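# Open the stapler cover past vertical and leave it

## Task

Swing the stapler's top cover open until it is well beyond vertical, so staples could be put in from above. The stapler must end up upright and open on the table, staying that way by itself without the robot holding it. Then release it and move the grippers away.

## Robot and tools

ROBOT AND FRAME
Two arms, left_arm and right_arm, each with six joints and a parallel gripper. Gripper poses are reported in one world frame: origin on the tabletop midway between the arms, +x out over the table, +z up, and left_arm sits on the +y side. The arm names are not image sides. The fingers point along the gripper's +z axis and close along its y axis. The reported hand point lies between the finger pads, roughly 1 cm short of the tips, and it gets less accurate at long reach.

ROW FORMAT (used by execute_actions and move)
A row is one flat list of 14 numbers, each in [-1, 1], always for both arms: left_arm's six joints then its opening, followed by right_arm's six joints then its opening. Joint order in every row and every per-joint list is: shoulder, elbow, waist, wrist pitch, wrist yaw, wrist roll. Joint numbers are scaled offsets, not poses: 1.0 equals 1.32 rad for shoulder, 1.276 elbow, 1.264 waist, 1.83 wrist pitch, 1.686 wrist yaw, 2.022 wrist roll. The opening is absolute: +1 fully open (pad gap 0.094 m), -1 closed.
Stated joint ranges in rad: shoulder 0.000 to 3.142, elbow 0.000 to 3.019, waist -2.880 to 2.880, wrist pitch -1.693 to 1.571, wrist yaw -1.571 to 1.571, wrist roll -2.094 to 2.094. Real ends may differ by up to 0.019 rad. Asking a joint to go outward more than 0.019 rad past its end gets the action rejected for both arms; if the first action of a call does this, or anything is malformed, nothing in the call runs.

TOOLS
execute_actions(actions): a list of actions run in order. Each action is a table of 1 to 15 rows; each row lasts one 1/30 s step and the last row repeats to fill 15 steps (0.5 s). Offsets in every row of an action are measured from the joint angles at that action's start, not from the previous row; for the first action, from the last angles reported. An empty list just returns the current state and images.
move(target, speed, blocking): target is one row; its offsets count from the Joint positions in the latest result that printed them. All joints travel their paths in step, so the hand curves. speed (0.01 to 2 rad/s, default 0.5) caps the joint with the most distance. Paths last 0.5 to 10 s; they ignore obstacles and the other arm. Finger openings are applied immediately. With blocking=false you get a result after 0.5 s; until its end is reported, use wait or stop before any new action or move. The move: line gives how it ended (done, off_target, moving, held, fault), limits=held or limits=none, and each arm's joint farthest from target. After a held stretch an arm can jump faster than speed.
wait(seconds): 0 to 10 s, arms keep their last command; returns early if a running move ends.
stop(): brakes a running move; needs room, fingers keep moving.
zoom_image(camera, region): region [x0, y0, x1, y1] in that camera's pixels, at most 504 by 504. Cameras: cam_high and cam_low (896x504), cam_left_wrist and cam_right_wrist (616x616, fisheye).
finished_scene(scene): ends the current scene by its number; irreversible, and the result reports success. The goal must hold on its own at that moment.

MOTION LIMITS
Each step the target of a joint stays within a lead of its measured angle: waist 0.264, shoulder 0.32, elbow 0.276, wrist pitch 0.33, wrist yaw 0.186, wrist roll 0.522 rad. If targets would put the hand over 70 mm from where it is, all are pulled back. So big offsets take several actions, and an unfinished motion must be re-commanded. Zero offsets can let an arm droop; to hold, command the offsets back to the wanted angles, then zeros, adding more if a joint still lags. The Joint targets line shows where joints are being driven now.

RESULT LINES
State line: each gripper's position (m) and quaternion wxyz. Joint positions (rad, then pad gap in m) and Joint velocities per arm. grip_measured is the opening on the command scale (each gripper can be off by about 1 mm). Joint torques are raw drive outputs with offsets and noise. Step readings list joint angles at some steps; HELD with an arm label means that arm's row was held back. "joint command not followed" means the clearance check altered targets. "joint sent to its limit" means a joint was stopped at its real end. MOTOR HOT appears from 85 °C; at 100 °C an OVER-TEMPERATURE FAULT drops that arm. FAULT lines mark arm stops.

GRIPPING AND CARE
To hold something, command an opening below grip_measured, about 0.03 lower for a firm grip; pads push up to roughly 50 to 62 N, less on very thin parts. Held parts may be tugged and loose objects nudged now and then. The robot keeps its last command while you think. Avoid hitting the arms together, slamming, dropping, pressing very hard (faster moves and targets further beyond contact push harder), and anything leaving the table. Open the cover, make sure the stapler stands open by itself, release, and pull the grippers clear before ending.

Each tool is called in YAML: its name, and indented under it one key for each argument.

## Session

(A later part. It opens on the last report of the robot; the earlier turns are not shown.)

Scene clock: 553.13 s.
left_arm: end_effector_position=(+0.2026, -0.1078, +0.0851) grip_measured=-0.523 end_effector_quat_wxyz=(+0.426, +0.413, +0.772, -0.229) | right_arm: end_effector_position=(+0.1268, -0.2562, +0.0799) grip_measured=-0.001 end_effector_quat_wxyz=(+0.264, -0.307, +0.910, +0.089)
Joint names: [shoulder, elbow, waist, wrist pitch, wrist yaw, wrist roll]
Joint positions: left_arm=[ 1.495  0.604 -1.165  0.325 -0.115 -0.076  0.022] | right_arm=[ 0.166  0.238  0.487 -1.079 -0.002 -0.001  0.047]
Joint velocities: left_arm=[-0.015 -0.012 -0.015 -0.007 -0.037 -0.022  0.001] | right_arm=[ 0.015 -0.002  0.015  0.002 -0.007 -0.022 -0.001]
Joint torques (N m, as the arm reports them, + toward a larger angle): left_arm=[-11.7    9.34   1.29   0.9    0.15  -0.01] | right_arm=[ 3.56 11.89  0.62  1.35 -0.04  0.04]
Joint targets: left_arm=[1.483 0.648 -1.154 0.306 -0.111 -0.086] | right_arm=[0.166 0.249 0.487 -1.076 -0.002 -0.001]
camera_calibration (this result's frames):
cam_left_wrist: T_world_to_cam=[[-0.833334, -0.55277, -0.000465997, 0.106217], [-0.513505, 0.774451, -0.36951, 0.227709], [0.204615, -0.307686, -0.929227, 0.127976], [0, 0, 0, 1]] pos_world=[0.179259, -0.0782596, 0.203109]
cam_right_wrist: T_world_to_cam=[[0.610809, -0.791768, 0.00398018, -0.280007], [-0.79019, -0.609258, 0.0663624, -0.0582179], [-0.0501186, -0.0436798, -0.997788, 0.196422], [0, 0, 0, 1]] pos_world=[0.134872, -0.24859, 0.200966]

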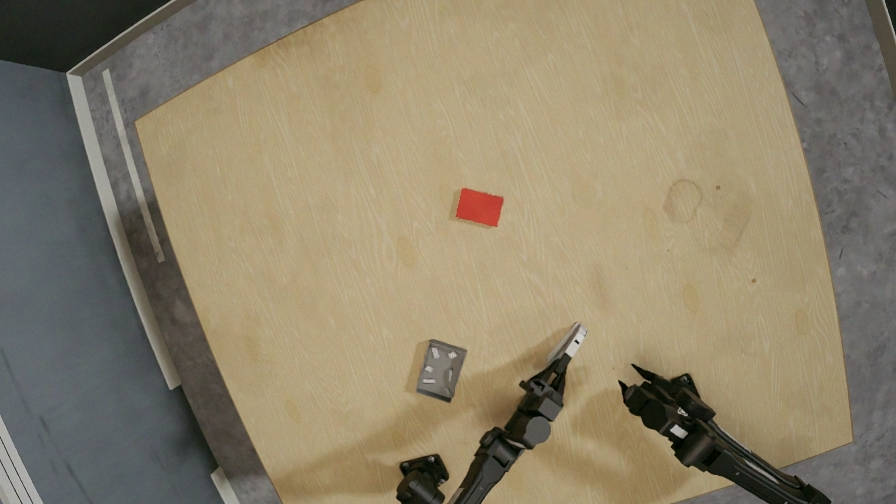

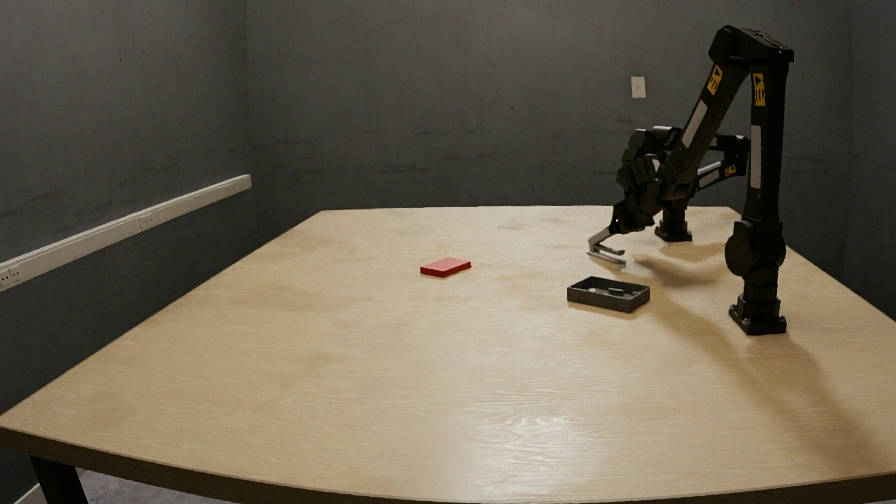

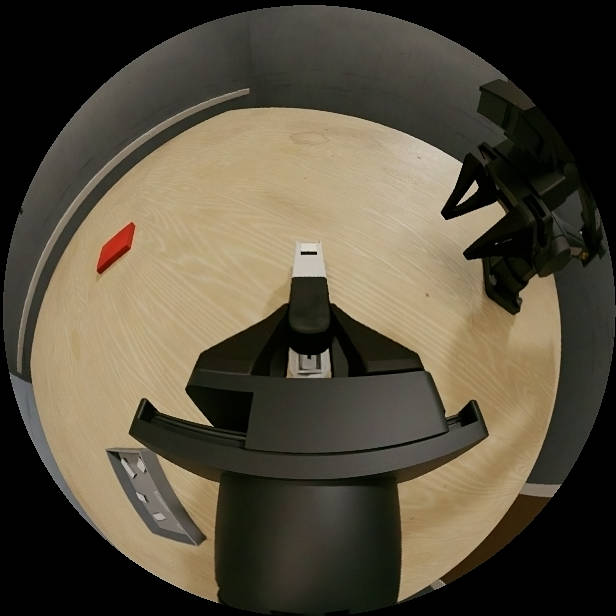

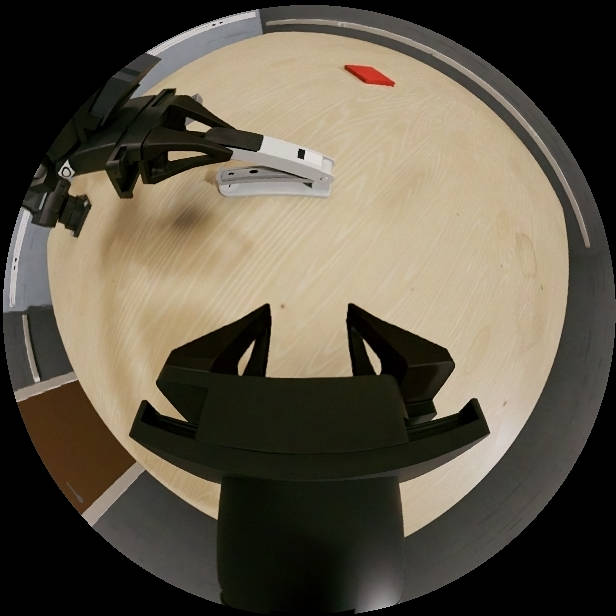

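execute_actions:
  actions:
    - [ [-0.0103,0.0433,0.0095,-0.0104,0.0030,-0.0052,-0.555,0,0.008,0,0.0016,0,0,0], [-0.0115,0.0506,0.0102,-0.0162,0.0037,-0.0055,-0.555,0,0.008,0,0.0016,0,0,0], [-0.0126,0.0578,0.0110,-0.0278,0.0044,-0.0058,-0.555,0,0.008,0,0.0016,0,0,0], [-0.0138,0.0651,0.0118,-0.0394,0.0051,-0.0061,-0.555,0,0.008,0,0.0016,0,0,0], [-0.0150,0.0724,0.0125,-0.0510,0.0058,-0.0064,-0.555,0,0.008,0,0.0016,0,0,0], [-0.0162,0.0796,0.0133,-0.0626,0.0064,-0.0066,-0.555,0,0.008,0,0.0016,0,0,0], [-0.0174,0.0869,0.0141,-0.0742,0.0071,-0.0069,-0.555,0,0.008,0,0.0016,0,0,0], [-0.0185,0.0942,0.0148,-0.0859,0.0078,-0.0072,-0.555,0,0.008,0,0.0016,0,0,0], [-0.0197,0.1014,0.0156,-0.0975,0.0085,-0.0075,-0.555,0,0.008,0,0.0016,0,0,0], [-0.0209,0.1087,0.0164,-0.1091,0.0091,-0.0078,-0.555,0,0.008,0,0.0016,0,0,0], [-0.0209,0.1087,0.0164,-0.1207,0.0091,-0.0078,-0.555,0,0.008,0,0.0016,0,0,0], [-0.0209,0.1087,0.0164,-0.1265,0.0091,-0.0078,-0.555,0,0.008,0,0.0016,0,0,0] ]
    - [ [-0.0095,0.0436,0.0091,-0.0104,0.0030,-0.0052,-0.555,0,0.008,0,0.0016,0,0,0], [-0.0099,0.0495,0.0095,-0.0150,0.0037,-0.0055,-0.555,0,0.008,0,0.0016,0,0,0], [-0.0103,0.0555,0.0099,-0.0242,0.0044,-0.0057,-0.555,0,0.008,0,0.0016,0,0,0], [-0.0107,0.0614,0.0103,-0.0334,0.0050,-0.0060,-0.555,0,0.008,0,0.0016,0,0,0], [-0.0111,0.0674,0.0107,-0.0426,0.0057,-0.0062,-0.555,0,0.008,0,0.0016,0,0,0], [-0.0116,0.0733,0.0111,-0.0518,0.0064,-0.0065,-0.555,0,0.008,0,0.0016,0,0,0], [-0.0120,0.0792,0.0115,-0.0610,0.0070,-0.0067,-0.555,0,0.008,0,0.0016,0,0,0], [-0.0124,0.0852,0.0120,-0.0702,0.0077,-0.0070,-0.555,0,0.008,0,0.0016,0,0,0], [-0.0128,0.0911,0.0124,-0.0794,0.0084,-0.0072,-0.555,0,0.008,0,0.0016,0,0,0], [-0.0132,0.0971,0.0128,-0.0886,0.0090,-0.0075,-0.555,0,0.008,0,0.0016,0,0,0], [-0.0132,0.0971,0.0128,-0.0978,0.0090,-0.0075,-0.555,0,0.008,0,0.0016,0,0,0], [-0.0132,0.0971,0.0128,-0.1024,0.0090,-0.0075,-0.555,0,0.008,0,0.0016,0,0,0] ]

wait:
  seconds: 0.3

Scene clock: 573.57 s.
left_arm: end_effector_position=(+0.2093, -0.1176, +0.1011) grip_measured=-0.523 end_effector_quat_wxyz=(+0.353, +0.434, +0.807, -0.189) | right_arm: end_effector_position=(+0.1268, -0.2562, +0.0799) grip_measured=-0.001 end_effector_quat_wxyz=(+0.264, -0.307, +0.910, +0.089)
Joint names: [shoulder, elbow, waist, wrist pitch, wrist yaw, wrist roll]
Joint positions: left_arm=[ 1.462  0.762 -1.154 -0.052 -0.091 -0.084  0.022] | right_arm=[ 0.166  0.238  0.487 -1.079 -0.002 -0.001  0.047]
Joint velocities: left_arm=[-0.044 -0.002 -0.005 -0.071 -0.007 -0.022 -0.   ] | right_arm=[-0.005 -0.007 -0.015 -0.012 -0.007 -0.022  0.001]
Joint torques (N m, as the arm reports them, + toward a larger angle): left_arm=[-11.28  11.08   1.69   0.82   0.14   0.  ] | right_arm=[ 3.56 11.88  0.6   1.34 -0.04  0.03]
Joint targets: left_arm=[1.455 0.816 -1.142 -0.072 -0.087 -0.095] | right_arm=[0.166 0.249 0.487 -1.076 -0.002 -0.001]
Step readings (joint positions; steps 1 to 15: 1st action; 16 to 30: 2nd action):
0: left_arm=[1.495 0.604 -1.165 0.325 -0.115 -0.076] | right_arm=[0.166 0.238 0.487 -1.079 -0.002 -0.001]
1: left_arm=[1.495 0.605 -1.165 0.325 -0.115 -0.076] | right_arm=[0.166 0.238 0.487 -1.079 -0.002 -0.001]
2: left_arm=[1.494 0.607 -1.165 0.321 -0.115 -0.076] | right_arm=[0.166 0.238 0.487 -1.079 -0.002 -0.001]
4: left_arm=[1.491 0.615 -1.164 0.300 -0.113 -0.076] | right_arm=[0.166 0.238 0.487 -1.079 -0.002 -0.001]
8: left_arm=[1.481 0.646 -1.160 0.222 -0.107 -0.077] | right_arm=[0.166 0.238 0.487 -1.079 -0.002 -0.001]
15: left_arm=[1.472 0.692 -1.158 0.115 -0.102 -0.080] | right_arm=[0.166 0.238 0.487 -1.079 -0.002 -0.001]
16: left_arm=[1.472 0.692 -1.158 0.114 -0.102 -0.080] | right_arm=[0.166 0.238 0.487 -1.079 -0.002 -0.001]
17: left_arm=[1.471 0.693 -1.158 0.111 -0.102 -0.080] | right_arm=[0.166 0.238 0.487 -1.079 -0.002 -0.001]
19: left_arm=[1.468 0.698 -1.157 0.095 -0.100 -0.080] | right_arm=[0.166 0.238 0.487 -1.079 -0.002 -0.001]
23: left_arm=[1.465 0.726 -1.156 0.033 -0.096 -0.081] | right_arm=[0.166 0.238 0.487 -1.079 -0.002 -0.001]
30: Joint positions above
camera_calibration (this result's frames):
cam_left_wrist: T_world_to_cam=[[-0.835207, -0.549926, -0.00326768, 0.107394], [-0.539225, 0.820093, -0.19153, 0.237357], [0.108007, -0.158205, -0.981481, 0.181573], [0, 0, 0, 1]] pos_world=[0.198074, -0.106871, 0.224023]
cam_right_wrist: T_world_to_cam=[[0.610809, -0.791768, 0.00398018, -0.280007], [-0.79019, -0.609258, 0.0663624, -0.0582179], [-0.0501186, -0.0436798, -0.997788, 0.196422], [0, 0, 0, 1]] pos_world=[0.134872, -0.24859, 0.200966]

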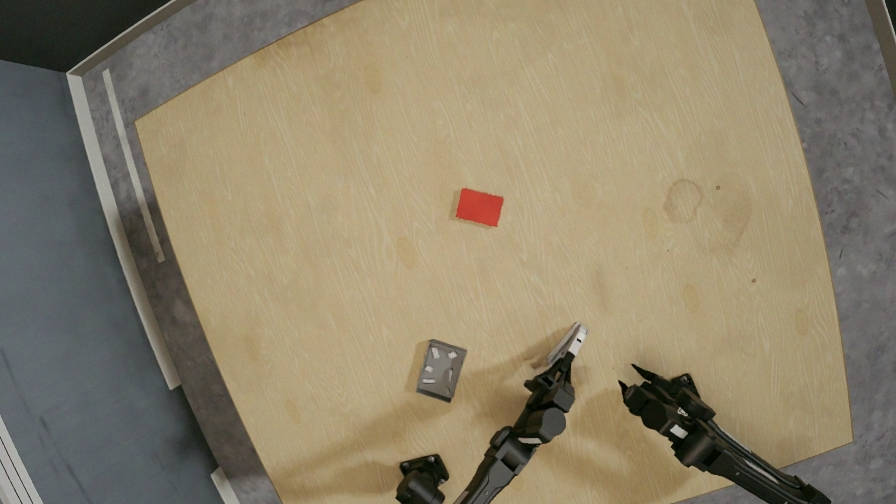

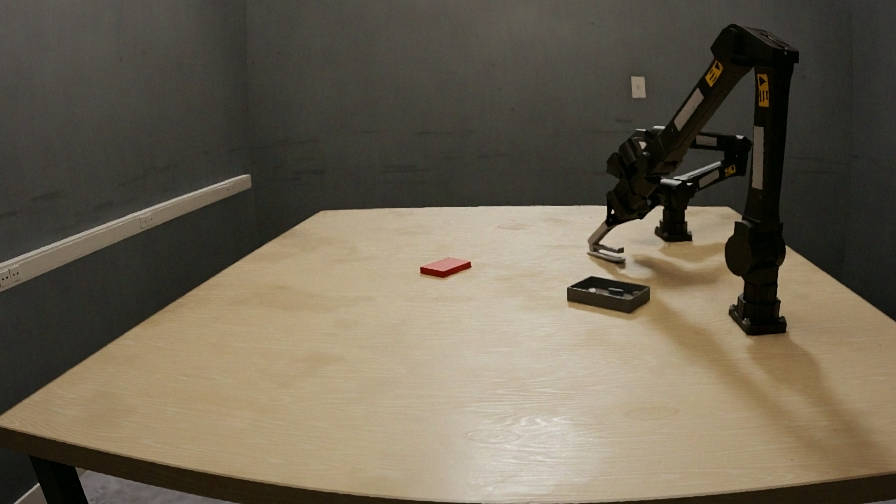

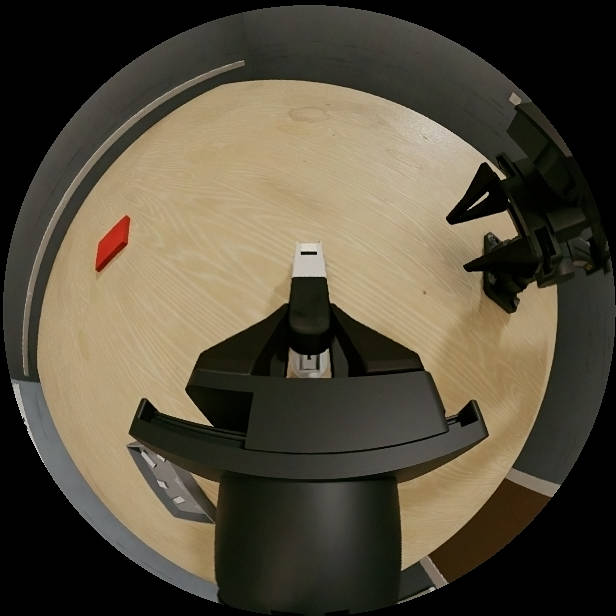

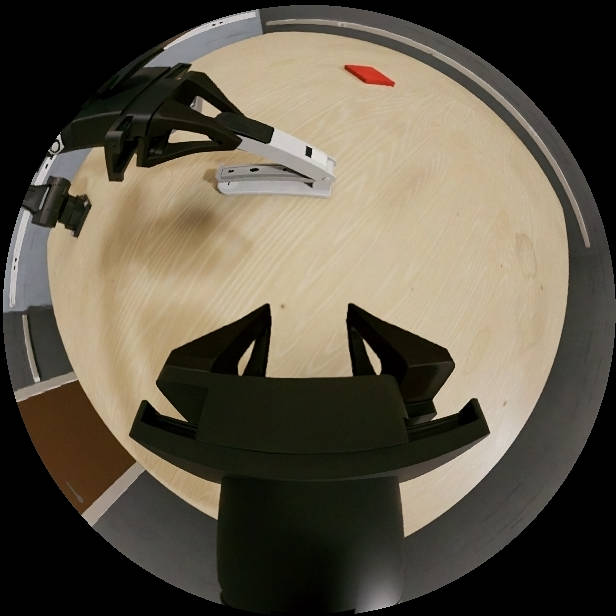

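Scene clock: 573.87 s.
left_arm: end_effector_position=(+0.2089, -0.1169, +0.1013) grip_measured=-0.523 end_effector_quat_wxyz=(+0.351, +0.434, +0.808, -0.189) | right_arm: end_effector_position=(+0.1268, -0.2562, +0.0799) grip_measured=-0.001 end_effector_quat_wxyz=(+0.264, -0.307, +0.910, +0.089)
Joint names: [shoulder, elbow, waist, wrist pitch, wrist yaw, wrist roll]
Joint positions: left_arm=[ 1.459  0.762 -1.154 -0.056 -0.091 -0.085  0.022] | right_arm=[ 0.166  0.238  0.487 -1.079 -0.002 -0.001  0.047]
Joint velocities: left_arm=[-0.005  0.007 -0.005 -0.017 -0.066  0.051 -0.001] | right_arm=[-0.005 -0.007 -0.005 -0.002 -0.022  0.007  0.001]
Joint torques (N m, as the arm reports them, + toward a larger angle): left_arm=[-11.82  10.88   1.23   0.86   0.12  -0.04] | right_arm=[ 3.54 11.88  0.63  1.36 -0.04  0.04]
Joint targets: left_arm=[1.455 0.816 -1.142 -0.072 -0.087 -0.095] | right_arm=[0.166 0.249 0.487 -1.076 -0.002 -0.001]
wait: 0.30 s; at rest by 0.23 s
camera_calibration (this result's frames):
cam_left_wrist: T_world_to_cam=[[-0.834795, -0.550556, -0.0022177, 0.107156], [-0.540295, 0.819999, -0.188898, 0.236602], [0.105818, -0.156493, -0.981994, 0.182671], [0, 0, 0, 1]] pos_world=[0.197959, -0.106431, 0.224314]
cam_right_wrist: T_world_to_cam=[[0.610809, -0.791768, 0.00398018, -0.280007], [-0.79019, -0.609258, 0.0663624, -0.0582179], [-0.0501186, -0.0436798, -0.997788, 0.196422], [0, 0, 0, 1]] pos_world=[0.134872, -0.24859, 0.200966]

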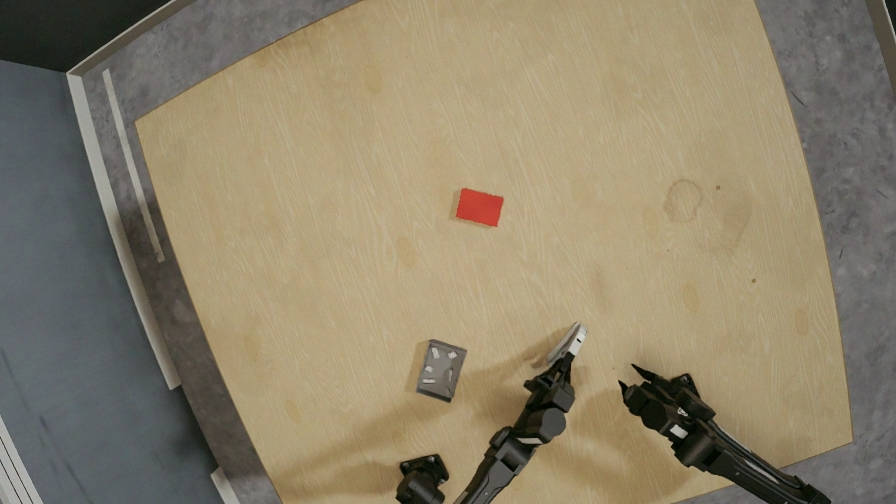

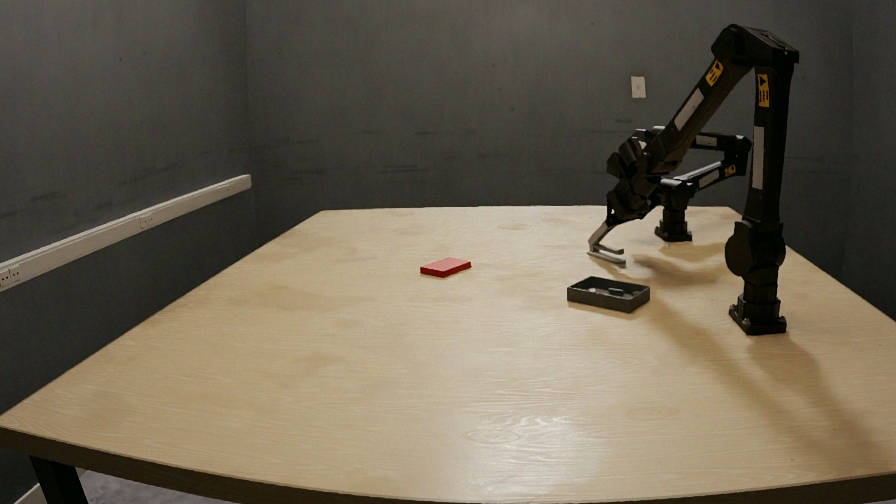

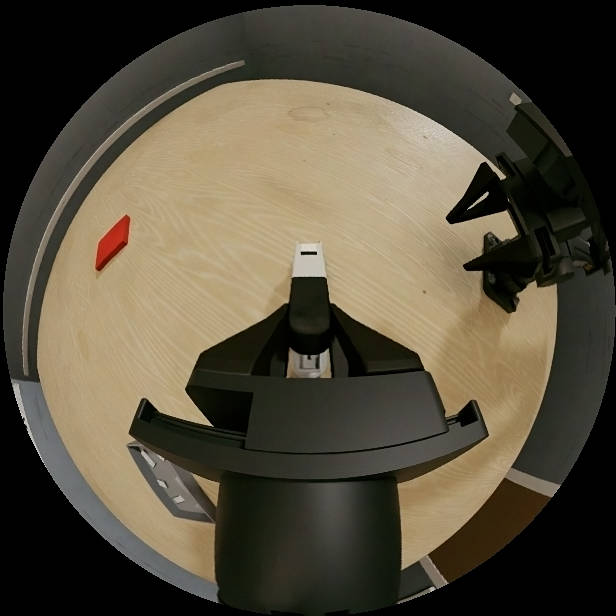

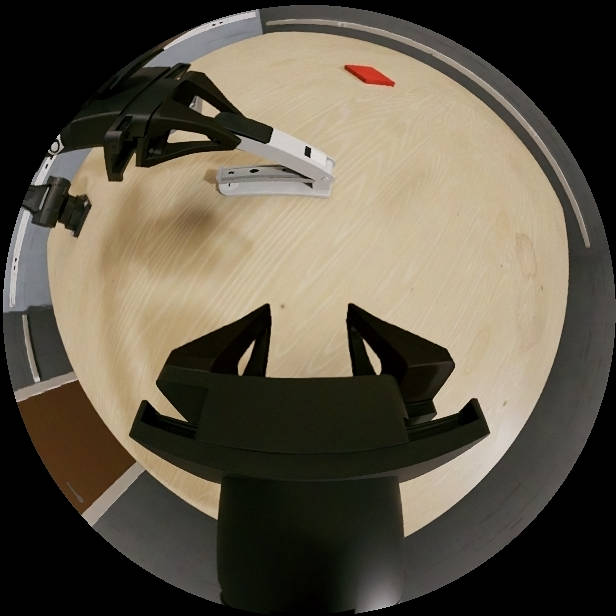

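zoom_image:
  camera: "cam_right_wrist"
  region: [190, 100, 370, 220]

Region (190, 100, 370, 220) of cam_right_wrist's 616x616 image, scaled by 2.800, with more detail than that image has.

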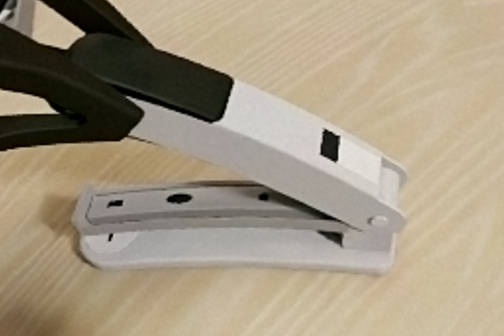

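execute_actions:
  actions:
    - [ [0.0015,0.0512,0.0102,-0.0093,0.0030,-0.0052,-0.555,0,0.008,0,0.0016,0,0,0], [0.0025,0.0585,0.0109,-0.0136,0.0036,-0.0055,-0.555,0,0.008,0,0.0016,0,0,0], [0.0044,0.0658,0.0117,-0.0223,0.0042,-0.0058,-0.555,0,0.008,0,0.0016,0,0,0], [0.0063,0.0730,0.0124,-0.0310,0.0048,-0.0061,-0.555,0,0.008,0,0.0016,0,0,0], [0.0082,0.0803,0.0131,-0.0397,0.0054,-0.0064,-0.555,0,0.008,0,0.0016,0,0,0], [0.0101,0.0876,0.0138,-0.0483,0.0060,-0.0066,-0.555,0,0.008,0,0.0016,0,0,0], [0.0121,0.0949,0.0145,-0.0570,0.0066,-0.0069,-0.555,0,0.008,0,0.0016,0,0,0], [0.0140,0.1022,0.0153,-0.0657,0.0072,-0.0072,-0.555,0,0.008,0,0.0016,0,0,0], [0.0159,0.1095,0.0160,-0.0744,0.0078,-0.0075,-0.555,0,0.008,0,0.0016,0,0,0], [0.0178,0.1168,0.0167,-0.0831,0.0084,-0.0078,-0.555,0,0.008,0,0.0016,0,0,0], [0.0197,0.1168,0.0167,-0.0917,0.0084,-0.0078,-0.555,0,0.008,0,0.0016,0,0,0], [0.0207,0.1168,0.0167,-0.0961,0.0084,-0.0078,-0.555,0,0.008,0,0.0016,0,0,0] ]
    - [ [0.0015,0.0531,0.0099,-0.0093,0.0030,-0.0051,-0.555,0,0.008,0,0.0016,0,0,0], [0.0024,0.0599,0.0103,-0.0134,0.0037,-0.0052,-0.555,0,0.008,0,0.0016,0,0,0], [0.0041,0.0668,0.0107,-0.0217,0.0044,-0.0053,-0.555,0,0.008,0,0.0016,0,0,0], [0.0059,0.0736,0.0111,-0.0299,0.0051,-0.0054,-0.555,0,0.008,0,0.0016,0,0,0], [0.0076,0.0805,0.0116,-0.0382,0.0057,-0.0056,-0.555,0,0.008,0,0.0016,0,0,0], [0.0094,0.0873,0.0120,-0.0465,0.0064,-0.0057,-0.555,0,0.008,0,0.0016,0,0,0], [0.0111,0.0942,0.0124,-0.0547,0.0071,-0.0058,-0.555,0,0.008,0,0.0016,0,0,0], [0.0129,0.1010,0.0128,-0.0630,0.0077,-0.0059,-0.555,0,0.008,0,0.0016,0,0,0], [0.0146,0.1079,0.0132,-0.0713,0.0084,-0.0061,-0.555,0,0.008,0,0.0016,0,0,0], [0.0164,0.1147,0.0136,-0.0795,0.0091,-0.0062,-0.555,0,0.008,0,0.0016,0,0,0], [0.0181,0.1147,0.0136,-0.0878,0.0091,-0.0062,-0.555,0,0.008,0,0.0016,0,0,0], [0.0190,0.1147,0.0136,-0.0919,0.0091,-0.0062,-0.555,0,0.008,0,0.0016,0,0,0] ]

wait:
  seconds: 0.3

Scene clock: 599.13 s.
left_arm: end_effector_position=(+0.2154, -0.1264, +0.1148) grip_measured=-0.523 end_effector_quat_wxyz=(+0.279, +0.449, +0.835, -0.152) | right_arm: end_effector_position=(+0.1268, -0.2562, +0.0799) grip_measured=-0.001 end_effector_quat_wxyz=(+0.264, -0.307, +0.910, +0.089)
Joint names: [shoulder, elbow, waist, wrist pitch, wrist yaw, wrist roll]
Joint positions: left_arm=[ 1.49   0.932 -1.142 -0.369 -0.065 -0.091  0.022] | right_arm=[ 0.166  0.238  0.487 -1.079 -0.002 -0.001  0.047]
Joint velocities: left_arm=[-0.024  0.022  0.005 -0.061 -0.051  0.007  0.   ] | right_arm=[-0.005  0.007 -0.005  0.002 -0.007  0.007  0.001]
Joint torques (N m, as the arm reports them, + toward a larger angle): left_arm=[-11.7   11.93   1.45   0.85   0.1   -0.03] | right_arm=[ 3.58 11.87  0.66  1.35 -0.05  0.03]
Joint targets: left_arm=[1.498 0.997 -1.130 -0.385 -0.062 -0.102] | right_arm=[0.166 0.249 0.487 -1.076 -0.002 -0.001]
Step readings (joint positions; steps 1 to 15: 1st action; 16 to 30: 2nd action):
0: left_arm=[1.459 0.762 -1.154 -0.056 -0.091 -0.085] | right_arm=[0.166 0.238 0.487 -1.079 -0.002 -0.001]
1: left_arm=[1.459 0.763 -1.154 -0.057 -0.090 -0.085] | right_arm=[0.166 0.238 0.487 -1.079 -0.002 -0.001]
2: left_arm=[1.459 0.765 -1.153 -0.060 -0.090 -0.085] | right_arm=[0.166 0.238 0.487 -1.079 -0.002 -0.001]
4: left_arm=[1.459 0.774 -1.152 -0.078 -0.087 -0.085] | right_arm=[0.166 0.238 0.487 -1.079 -0.002 -0.001]
8: left_arm=[1.463 0.805 -1.149 -0.138 -0.082 -0.087] | right_arm=[0.166 0.238 0.487 -1.079 -0.002 -0.001]
15: left_arm=[1.473 0.850 -1.147 -0.217 -0.078 -0.089] | right_arm=[0.166 0.238 0.487 -1.079 -0.002 -0.001]
16: left_arm=[1.473 0.851 -1.147 -0.219 -0.077 -0.089] | right_arm=[0.166 0.238 0.487 -1.079 -0.002 -0.001]
17: left_arm=[1.473 0.853 -1.147 -0.222 -0.076 -0.089] | right_arm=[0.166 0.238 0.487 -1.079 -0.002 -0.001]
19: left_arm=[1.473 0.861 -1.146 -0.239 -0.075 -0.089] | right_arm=[0.166 0.238 0.487 -1.079 -0.002 -0.001]
23: left_arm=[1.478 0.890 -1.144 -0.296 -0.069 -0.090] | right_arm=[0.166 0.238 0.487 -1.079 -0.002 -0.001]
30: Joint positions above
camera_calibration (this result's frames):
cam_left_wrist: T_world_to_cam=[[-0.835661, -0.549246, 0.000369019, 0.107517], [-0.549186, 0.835558, -0.0154393, 0.234443], [0.00817163, -0.0131047, -0.999881, 0.23491], [0, 0, 0, 1]] pos_world=[0.216681, -0.133759, 0.238462]
cam_right_wrist: T_world_to_cam=[[0.610809, -0.791768, 0.00398018, -0.280007], [-0.79019, -0.609258, 0.0663624, -0.0582179], [-0.0501186, -0.0436798, -0.997788, 0.196422], [0, 0, 0, 1]] pos_world=[0.134872, -0.24859, 0.200966]

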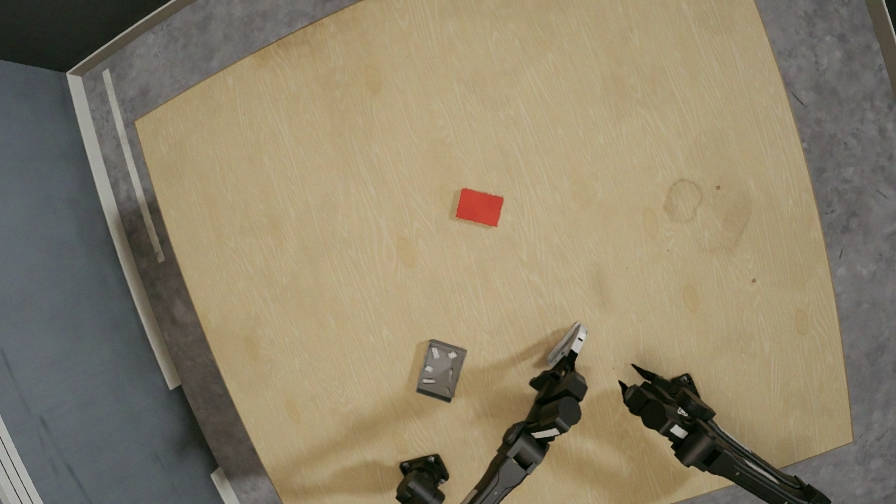

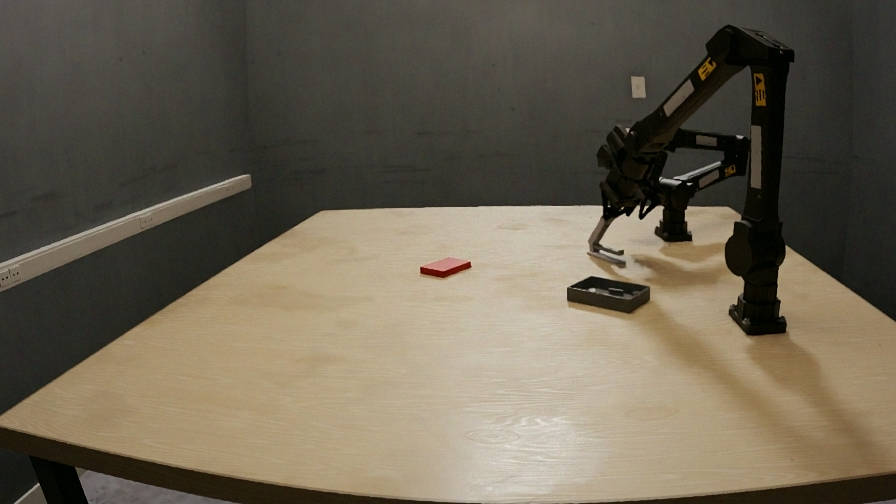

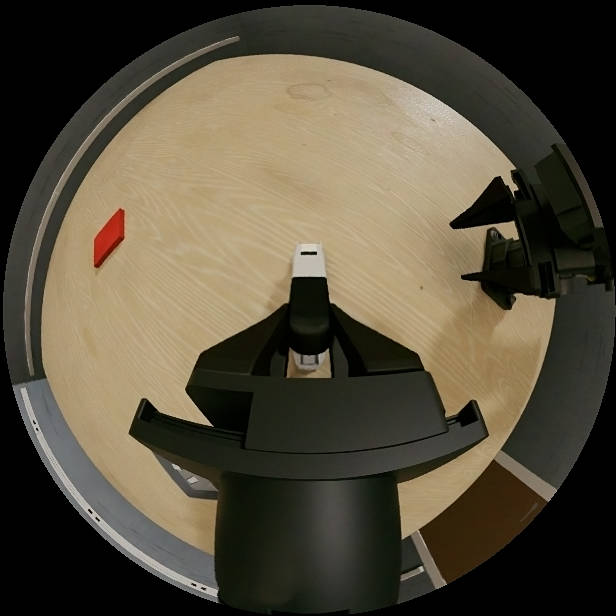

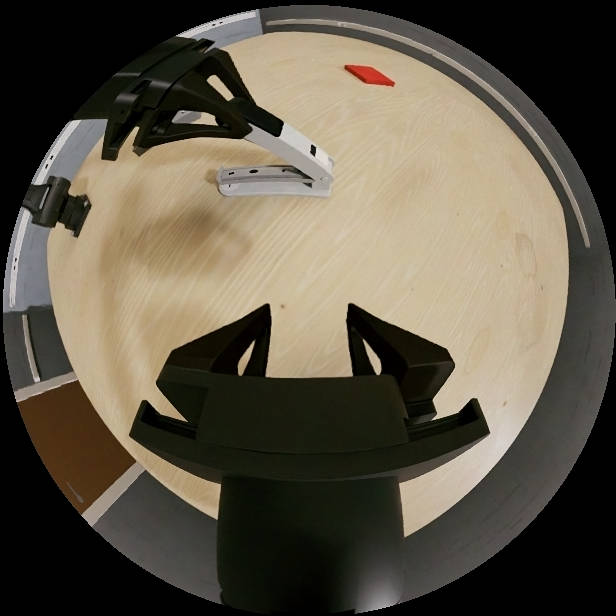

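Scene clock: 599.43 s.
left_arm: end_effector_position=(+0.2154, -0.1264, +0.1147) grip_measured=-0.523 end_effector_quat_wxyz=(+0.279, +0.449, +0.835, -0.151) | right_arm: end_effector_position=(+0.1268, -0.2562, +0.0799) grip_measured=-0.001 end_effector_quat_wxyz=(+0.264, -0.307, +0.910, +0.089)
Joint names: [shoulder, elbow, waist, wrist pitch, wrist yaw, wrist roll]
Joint positions: left_arm=[ 1.491  0.933 -1.142 -0.371 -0.065 -0.091  0.022] | right_arm=[ 0.166  0.238  0.487 -1.079 -0.002 -0.001  0.047]
Joint velocities: left_arm=[-0.015  0.012 -0.015  0.007  0.037 -0.007  0.   ] | right_arm=[ 0.005  0.002 -0.015  0.002 -0.037 -0.037 -0.001]
Joint torques (N m, as the arm reports them, + toward a larger angle): left_arm=[-11.86  12.16   1.47   0.76   0.09  -0.03] | right_arm=[ 3.54 11.88  0.61  1.36 -0.04  0.03]
Joint targets: left_arm=[1.498 0.997 -1.130 -0.385 -0.062 -0.102] | right_arm=[0.166 0.249 0.487 -1.076 -0.002 -0.001]
wait: 0.30 s; at rest by 0.17 s
camera_calibration (this result's frames):
cam_left_wrist: T_world_to_cam=[[-0.835493, -0.549501, 0.000472735, 0.107437], [-0.549451, 0.835404, -0.0143015, 0.234347], [0.00746374, -0.0122085, -0.999898, 0.235119], [0, 0, 0, 1]] pos_world=[0.216771, -0.133867, 0.238396]
cam_right_wrist: T_world_to_cam=[[0.610809, -0.791768, 0.00398018, -0.280007], [-0.79019, -0.609258, 0.0663624, -0.0582179], [-0.0501186, -0.0436798, -0.997788, 0.196422], [0, 0, 0, 1]] pos_world=[0.134872, -0.24859, 0.200966]

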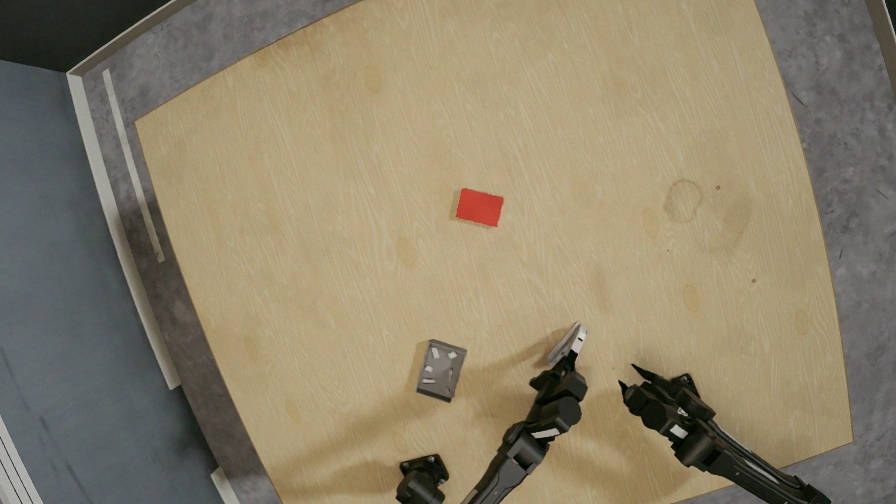

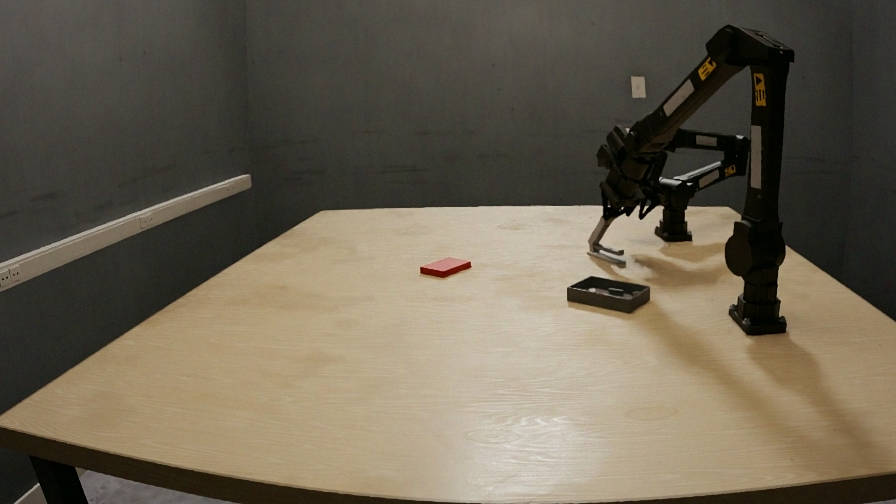

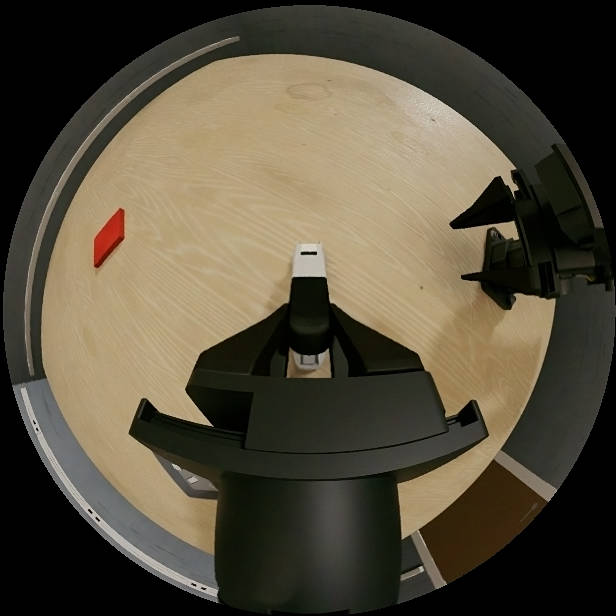

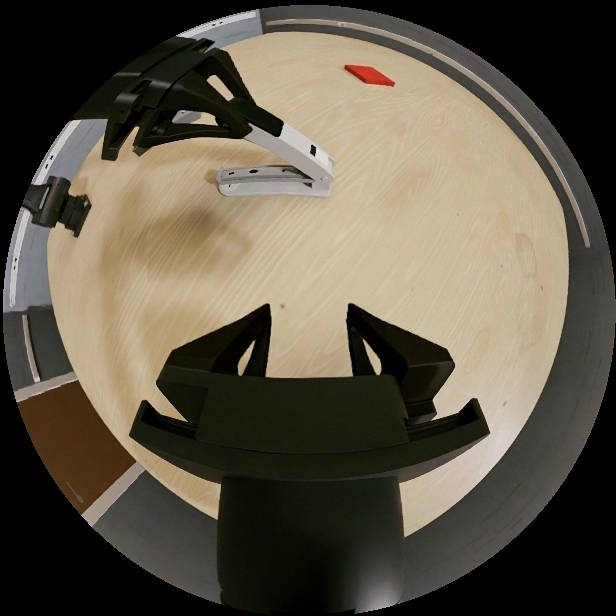

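execute_actions:
  actions:
    - [ [0.0106,0.0597,0.0101,-0.0082,0.0022,-0.0051,-0.555,0,0.008,0,0.0016,0,0,0], [0.0145,0.0676,0.0107,-0.0120,0.0026,-0.0053,-0.555,0,0.008,0,0.0016,0,0,0], [0.0183,0.0756,0.0113,-0.0197,0.0029,-0.0055,-0.555,0,0.008,0,0.0016,0,0,0], [0.0221,0.0835,0.0119,-0.0273,0.0033,-0.0056,-0.555,0,0.008,0,0.0016,0,0,0], [0.0260,0.0915,0.0125,-0.0349,0.0037,-0.0058,-0.555,0,0.008,0,0.0016,0,0,0], [0.0298,0.0995,0.0130,-0.0426,0.0041,-0.0060,-0.555,0,0.008,0,0.0016,0,0,0], [0.0336,0.1074,0.0136,-0.0502,0.0045,-0.0062,-0.555,0,0.008,0,0.0016,0,0,0], [0.0374,0.1154,0.0142,-0.0578,0.0049,-0.0063,-0.555,0,0.008,0,0.0016,0,0,0], [0.0413,0.1233,0.0148,-0.0655,0.0053,-0.0065,-0.555,0,0.008,0,0.0016,0,0,0], [0.0451,0.1313,0.0154,-0.0731,0.0056,-0.0067,-0.555,0,0.008,0,0.0016,0,0,0], [0.0451,0.1313,0.0154,-0.0807,0.0056,-0.0067,-0.555,0,0.008,0,0.0016,0,0,0], [0.0451,0.1313,0.0154,-0.0845,0.0056,-0.0067,-0.555,0,0.008,0,0.0016,0,0,0] ]
    - [ [0.0101,0.0608,0.0099,-0.0082,0.0024,-0.0050,-0.555,0,0.008,0,0.0016,0,0,0], [0.0133,0.0684,0.0103,-0.0120,0.0030,-0.0050,-0.555,0,0.008,0,0.0016,0,0,0], [0.0166,0.0759,0.0107,-0.0197,0.0037,-0.0050,-0.555,0,0.008,0,0.0016,0,0,0], [0.0199,0.0834,0.0111,-0.0273,0.0043,-0.0050,-0.555,0,0.008,0,0.0016,0,0,0], [0.0231,0.0909,0.0115,-0.0349,0.0049,-0.0050,-0.555,0,0.008,0,0.0016,0,0,0], [0.0264,0.0985,0.0118,-0.0426,0.0056,-0.0050,-0.555,0,0.008,0,0.0016,0,0,0], [0.0297,0.1060,0.0122,-0.0502,0.0062,-0.0050,-0.555,0,0.008,0,0.0016,0,0,0], [0.0329,0.1135,0.0126,-0.0579,0.0068,-0.0050,-0.555,0,0.008,0,0.0016,0,0,0], [0.0362,0.1211,0.0130,-0.0655,0.0075,-0.0050,-0.555,0,0.008,0,0.0016,0,0,0], [0.0395,0.1286,0.0134,-0.0731,0.0081,-0.0050,-0.555,0,0.008,0,0.0016,0,0,0], [0.0395,0.1286,0.0134,-0.0808,0.0081,-0.0050,-0.555,0,0.008,0,0.0016,0,0,0], [0.0395,0.1286,0.0134,-0.0846,0.0081,-0.0050,-0.555,0,0.008,0,0.0016,0,0,0] ]

wait:
  seconds: 0.3

Scene clock: 630.07 s.
left_arm: end_effector_position=(+0.2253, -0.1418, +0.1248) grip_measured=-0.523 end_effector_quat_wxyz=(+0.205, +0.460, +0.857, -0.111) | right_arm: end_effector_position=(+0.1268, -0.2562, +0.0799) grip_measured=-0.001 end_effector_quat_wxyz=(+0.264, -0.307, +0.910, +0.089)
Joint names: [shoulder, elbow, waist, wrist pitch, wrist yaw, wrist roll]
Joint positions: left_arm=[ 1.58   1.134 -1.133 -0.657 -0.045 -0.093  0.022] | right_arm=[ 0.166  0.238  0.487 -1.079 -0.002 -0.001  0.047]
Joint velocities: left_arm=[-0.005  0.017 -0.005 -0.081  0.022 -0.022 -0.001] | right_arm=[-0.034 -0.022 -0.015  0.002  0.037  0.022 -0.   ]
Joint torques (N m, as the arm reports them, + toward a larger angle): left_arm=[-13.79  12.35   1.45   0.77   0.02  -0.02] | right_arm=[ 3.55 11.88  0.69  1.36 -0.04  0.03]
Joint targets: left_arm=[1.588 1.201 -1.120 -0.670 -0.043 -0.104] | right_arm=[0.166 0.249 0.487 -1.076 -0.002 -0.001]
Step readings (joint positions; steps 1 to 15: 1st action; 16 to 30: 2nd action):
0: left_arm=[1.491 0.933 -1.142 -0.371 -0.065 -0.091] | right_arm=[0.166 0.238 0.487 -1.079 -0.002 -0.001]
1: left_arm=[1.491 0.934 -1.142 -0.372 -0.065 -0.091] | right_arm=[0.166 0.238 0.487 -1.079 -0.002 -0.001]
2: left_arm=[1.493 0.937 -1.142 -0.375 -0.065 -0.091] | right_arm=[0.166 0.238 0.487 -1.079 -0.002 -0.001]
4: left_arm=[1.498 0.950 -1.141 -0.393 -0.063 -0.091] | right_arm=[0.166 0.238 0.487 -1.079 -0.002 -0.001]
8: left_arm=[1.514 0.989 -1.139 -0.448 -0.060 -0.092] | right_arm=[0.166 0.238 0.487 -1.079 -0.002 -0.001]
15: left_arm=[1.536 1.037 -1.137 -0.515 -0.056 -0.093] | right_arm=[0.166 0.238 0.487 -1.079 -0.002 -0.001]
16: left_arm=[1.536 1.038 -1.137 -0.516 -0.056 -0.093] | right_arm=[0.166 0.238 0.487 -1.079 -0.002 -0.001]
17: left_arm=[1.536 1.040 -1.137 -0.520 -0.056 -0.093] | right_arm=[0.166 0.238 0.487 -1.079 -0.002 -0.001]
19: left_arm=[1.541 1.052 -1.136 -0.538 -0.054 -0.093] | right_arm=[0.166 0.238 0.487 -1.079 -0.002 -0.001]
23: left_arm=[1.560 1.091 -1.134 -0.589 -0.049 -0.093] | right_arm=[0.166 0.238 0.487 -1.079 -0.002 -0.001]
30: Joint positions above
camera_calibration (this result's frames):
cam_left_wrist: T_world_to_cam=[[-0.835022, -0.550217, 0.000376729, 0.106989], [-0.543096, 0.824324, 0.159802, 0.228001], [-0.0882365, 0.133234, -0.987149, 0.285517], [0, 0, 0, 1]] pos_world=[0.238358, -0.16712, 0.245372]
cam_right_wrist: T_world_to_cam=[[0.610809, -0.791768, 0.00398018, -0.280007], [-0.79019, -0.609258, 0.0663624, -0.0582179], [-0.0501186, -0.0436798, -0.997788, 0.196422], [0, 0, 0, 1]] pos_world=[0.134872, -0.24859, 0.200966]

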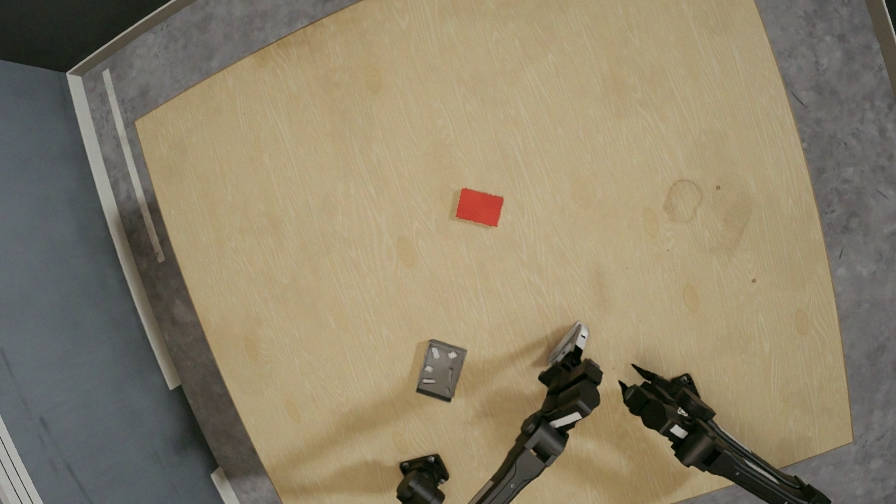

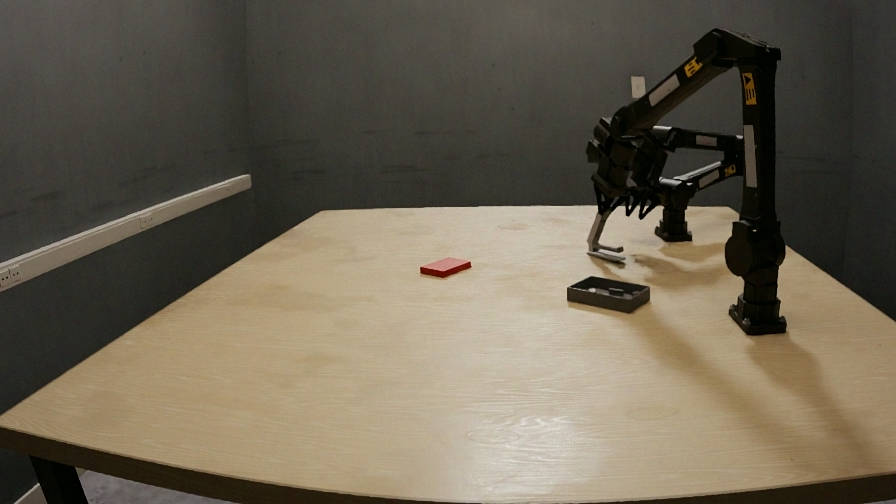

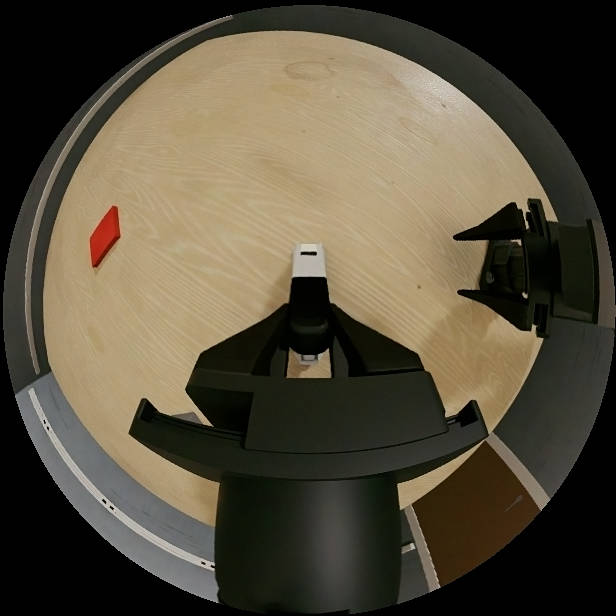

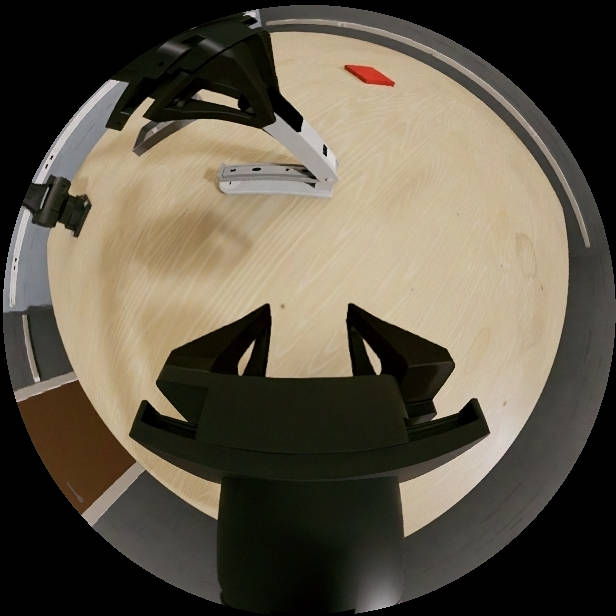

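Scene clock: 630.37 s.
left_arm: end_effector_position=(+0.2251, -0.1416, +0.1251) grip_measured=-0.523 end_effector_quat_wxyz=(+0.204, +0.460, +0.857, -0.111) | right_arm: end_effector_position=(+0.1268, -0.2562, +0.0799) grip_measured=-0.001 end_effector_quat_wxyz=(+0.264, -0.307, +0.910, +0.089)
Joint names: [shoulder, elbow, waist, wrist pitch, wrist yaw, wrist roll]
Joint positions: left_arm=[ 1.58   1.136 -1.133 -0.661 -0.044 -0.093  0.022] | right_arm=[ 0.166  0.238  0.487 -1.079 -0.002 -0.001  0.047]
Joint velocities: left_arm=[ 0.005  0.002 -0.015  0.017  0.007  0.007 -0.   ] | right_arm=[ 0.005 -0.007  0.005  0.002  0.022  0.007  0.001]
Joint torques (N m, as the arm reports them, + toward a larger angle): left_arm=[-13.45  12.4    1.39   0.71   0.05  -0.03] | right_arm=[ 3.57 11.88  0.62  1.35 -0.05  0.03]
Joint targets: left_arm=[1.588 1.201 -1.120 -0.669 -0.043 -0.104] | right_arm=[0.166 0.249 0.487 -1.076 -0.002 -0.001]
wait: 0.30 s; at rest by 0.23 s
camera_calibration (this result's frames):
cam_left_wrist: T_world_to_cam=[[-0.835116, -0.550074, 0.000483334, 0.106977], [-0.542735, 0.824116, 0.162084, 0.22731], [-0.0895564, 0.135096, -0.986777, 0.286258], [0, 0, 0, 1]] pos_world=[0.238344, -0.167156, 0.245577]
cam_right_wrist: T_world_to_cam=[[0.610809, -0.791768, 0.00398018, -0.280007], [-0.79019, -0.609258, 0.0663624, -0.0582179], [-0.0501186, -0.0436798, -0.997788, 0.196422], [0, 0, 0, 1]] pos_world=[0.134872, -0.24859, 0.200966]

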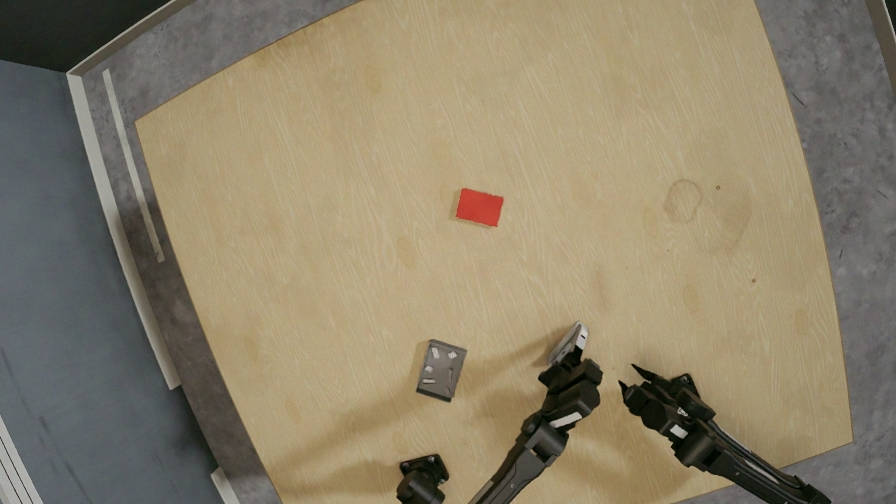

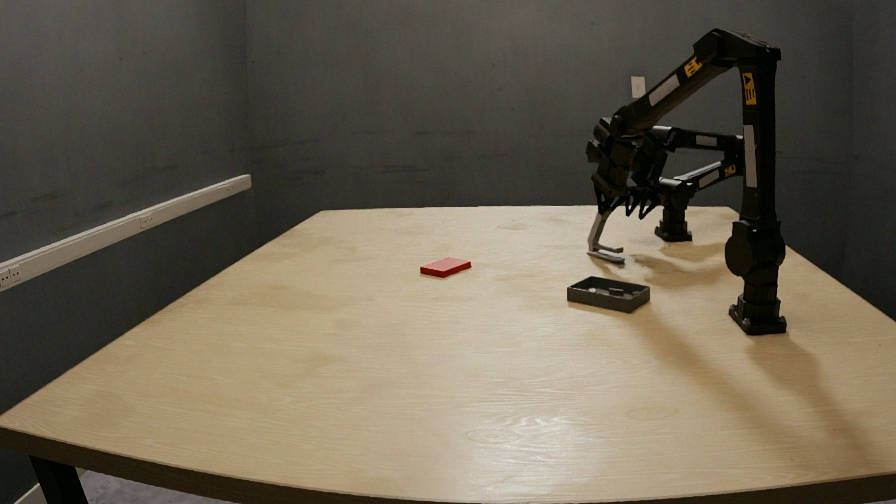

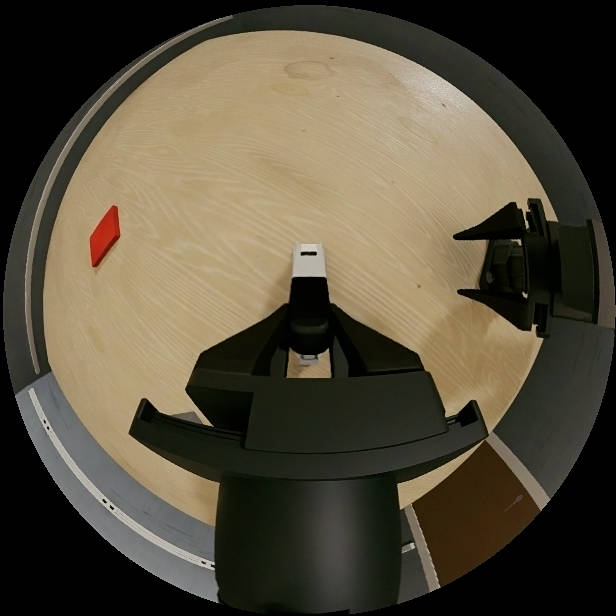

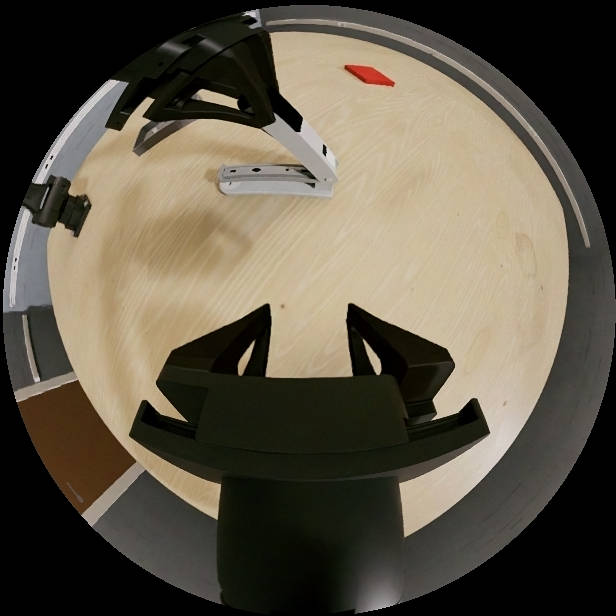

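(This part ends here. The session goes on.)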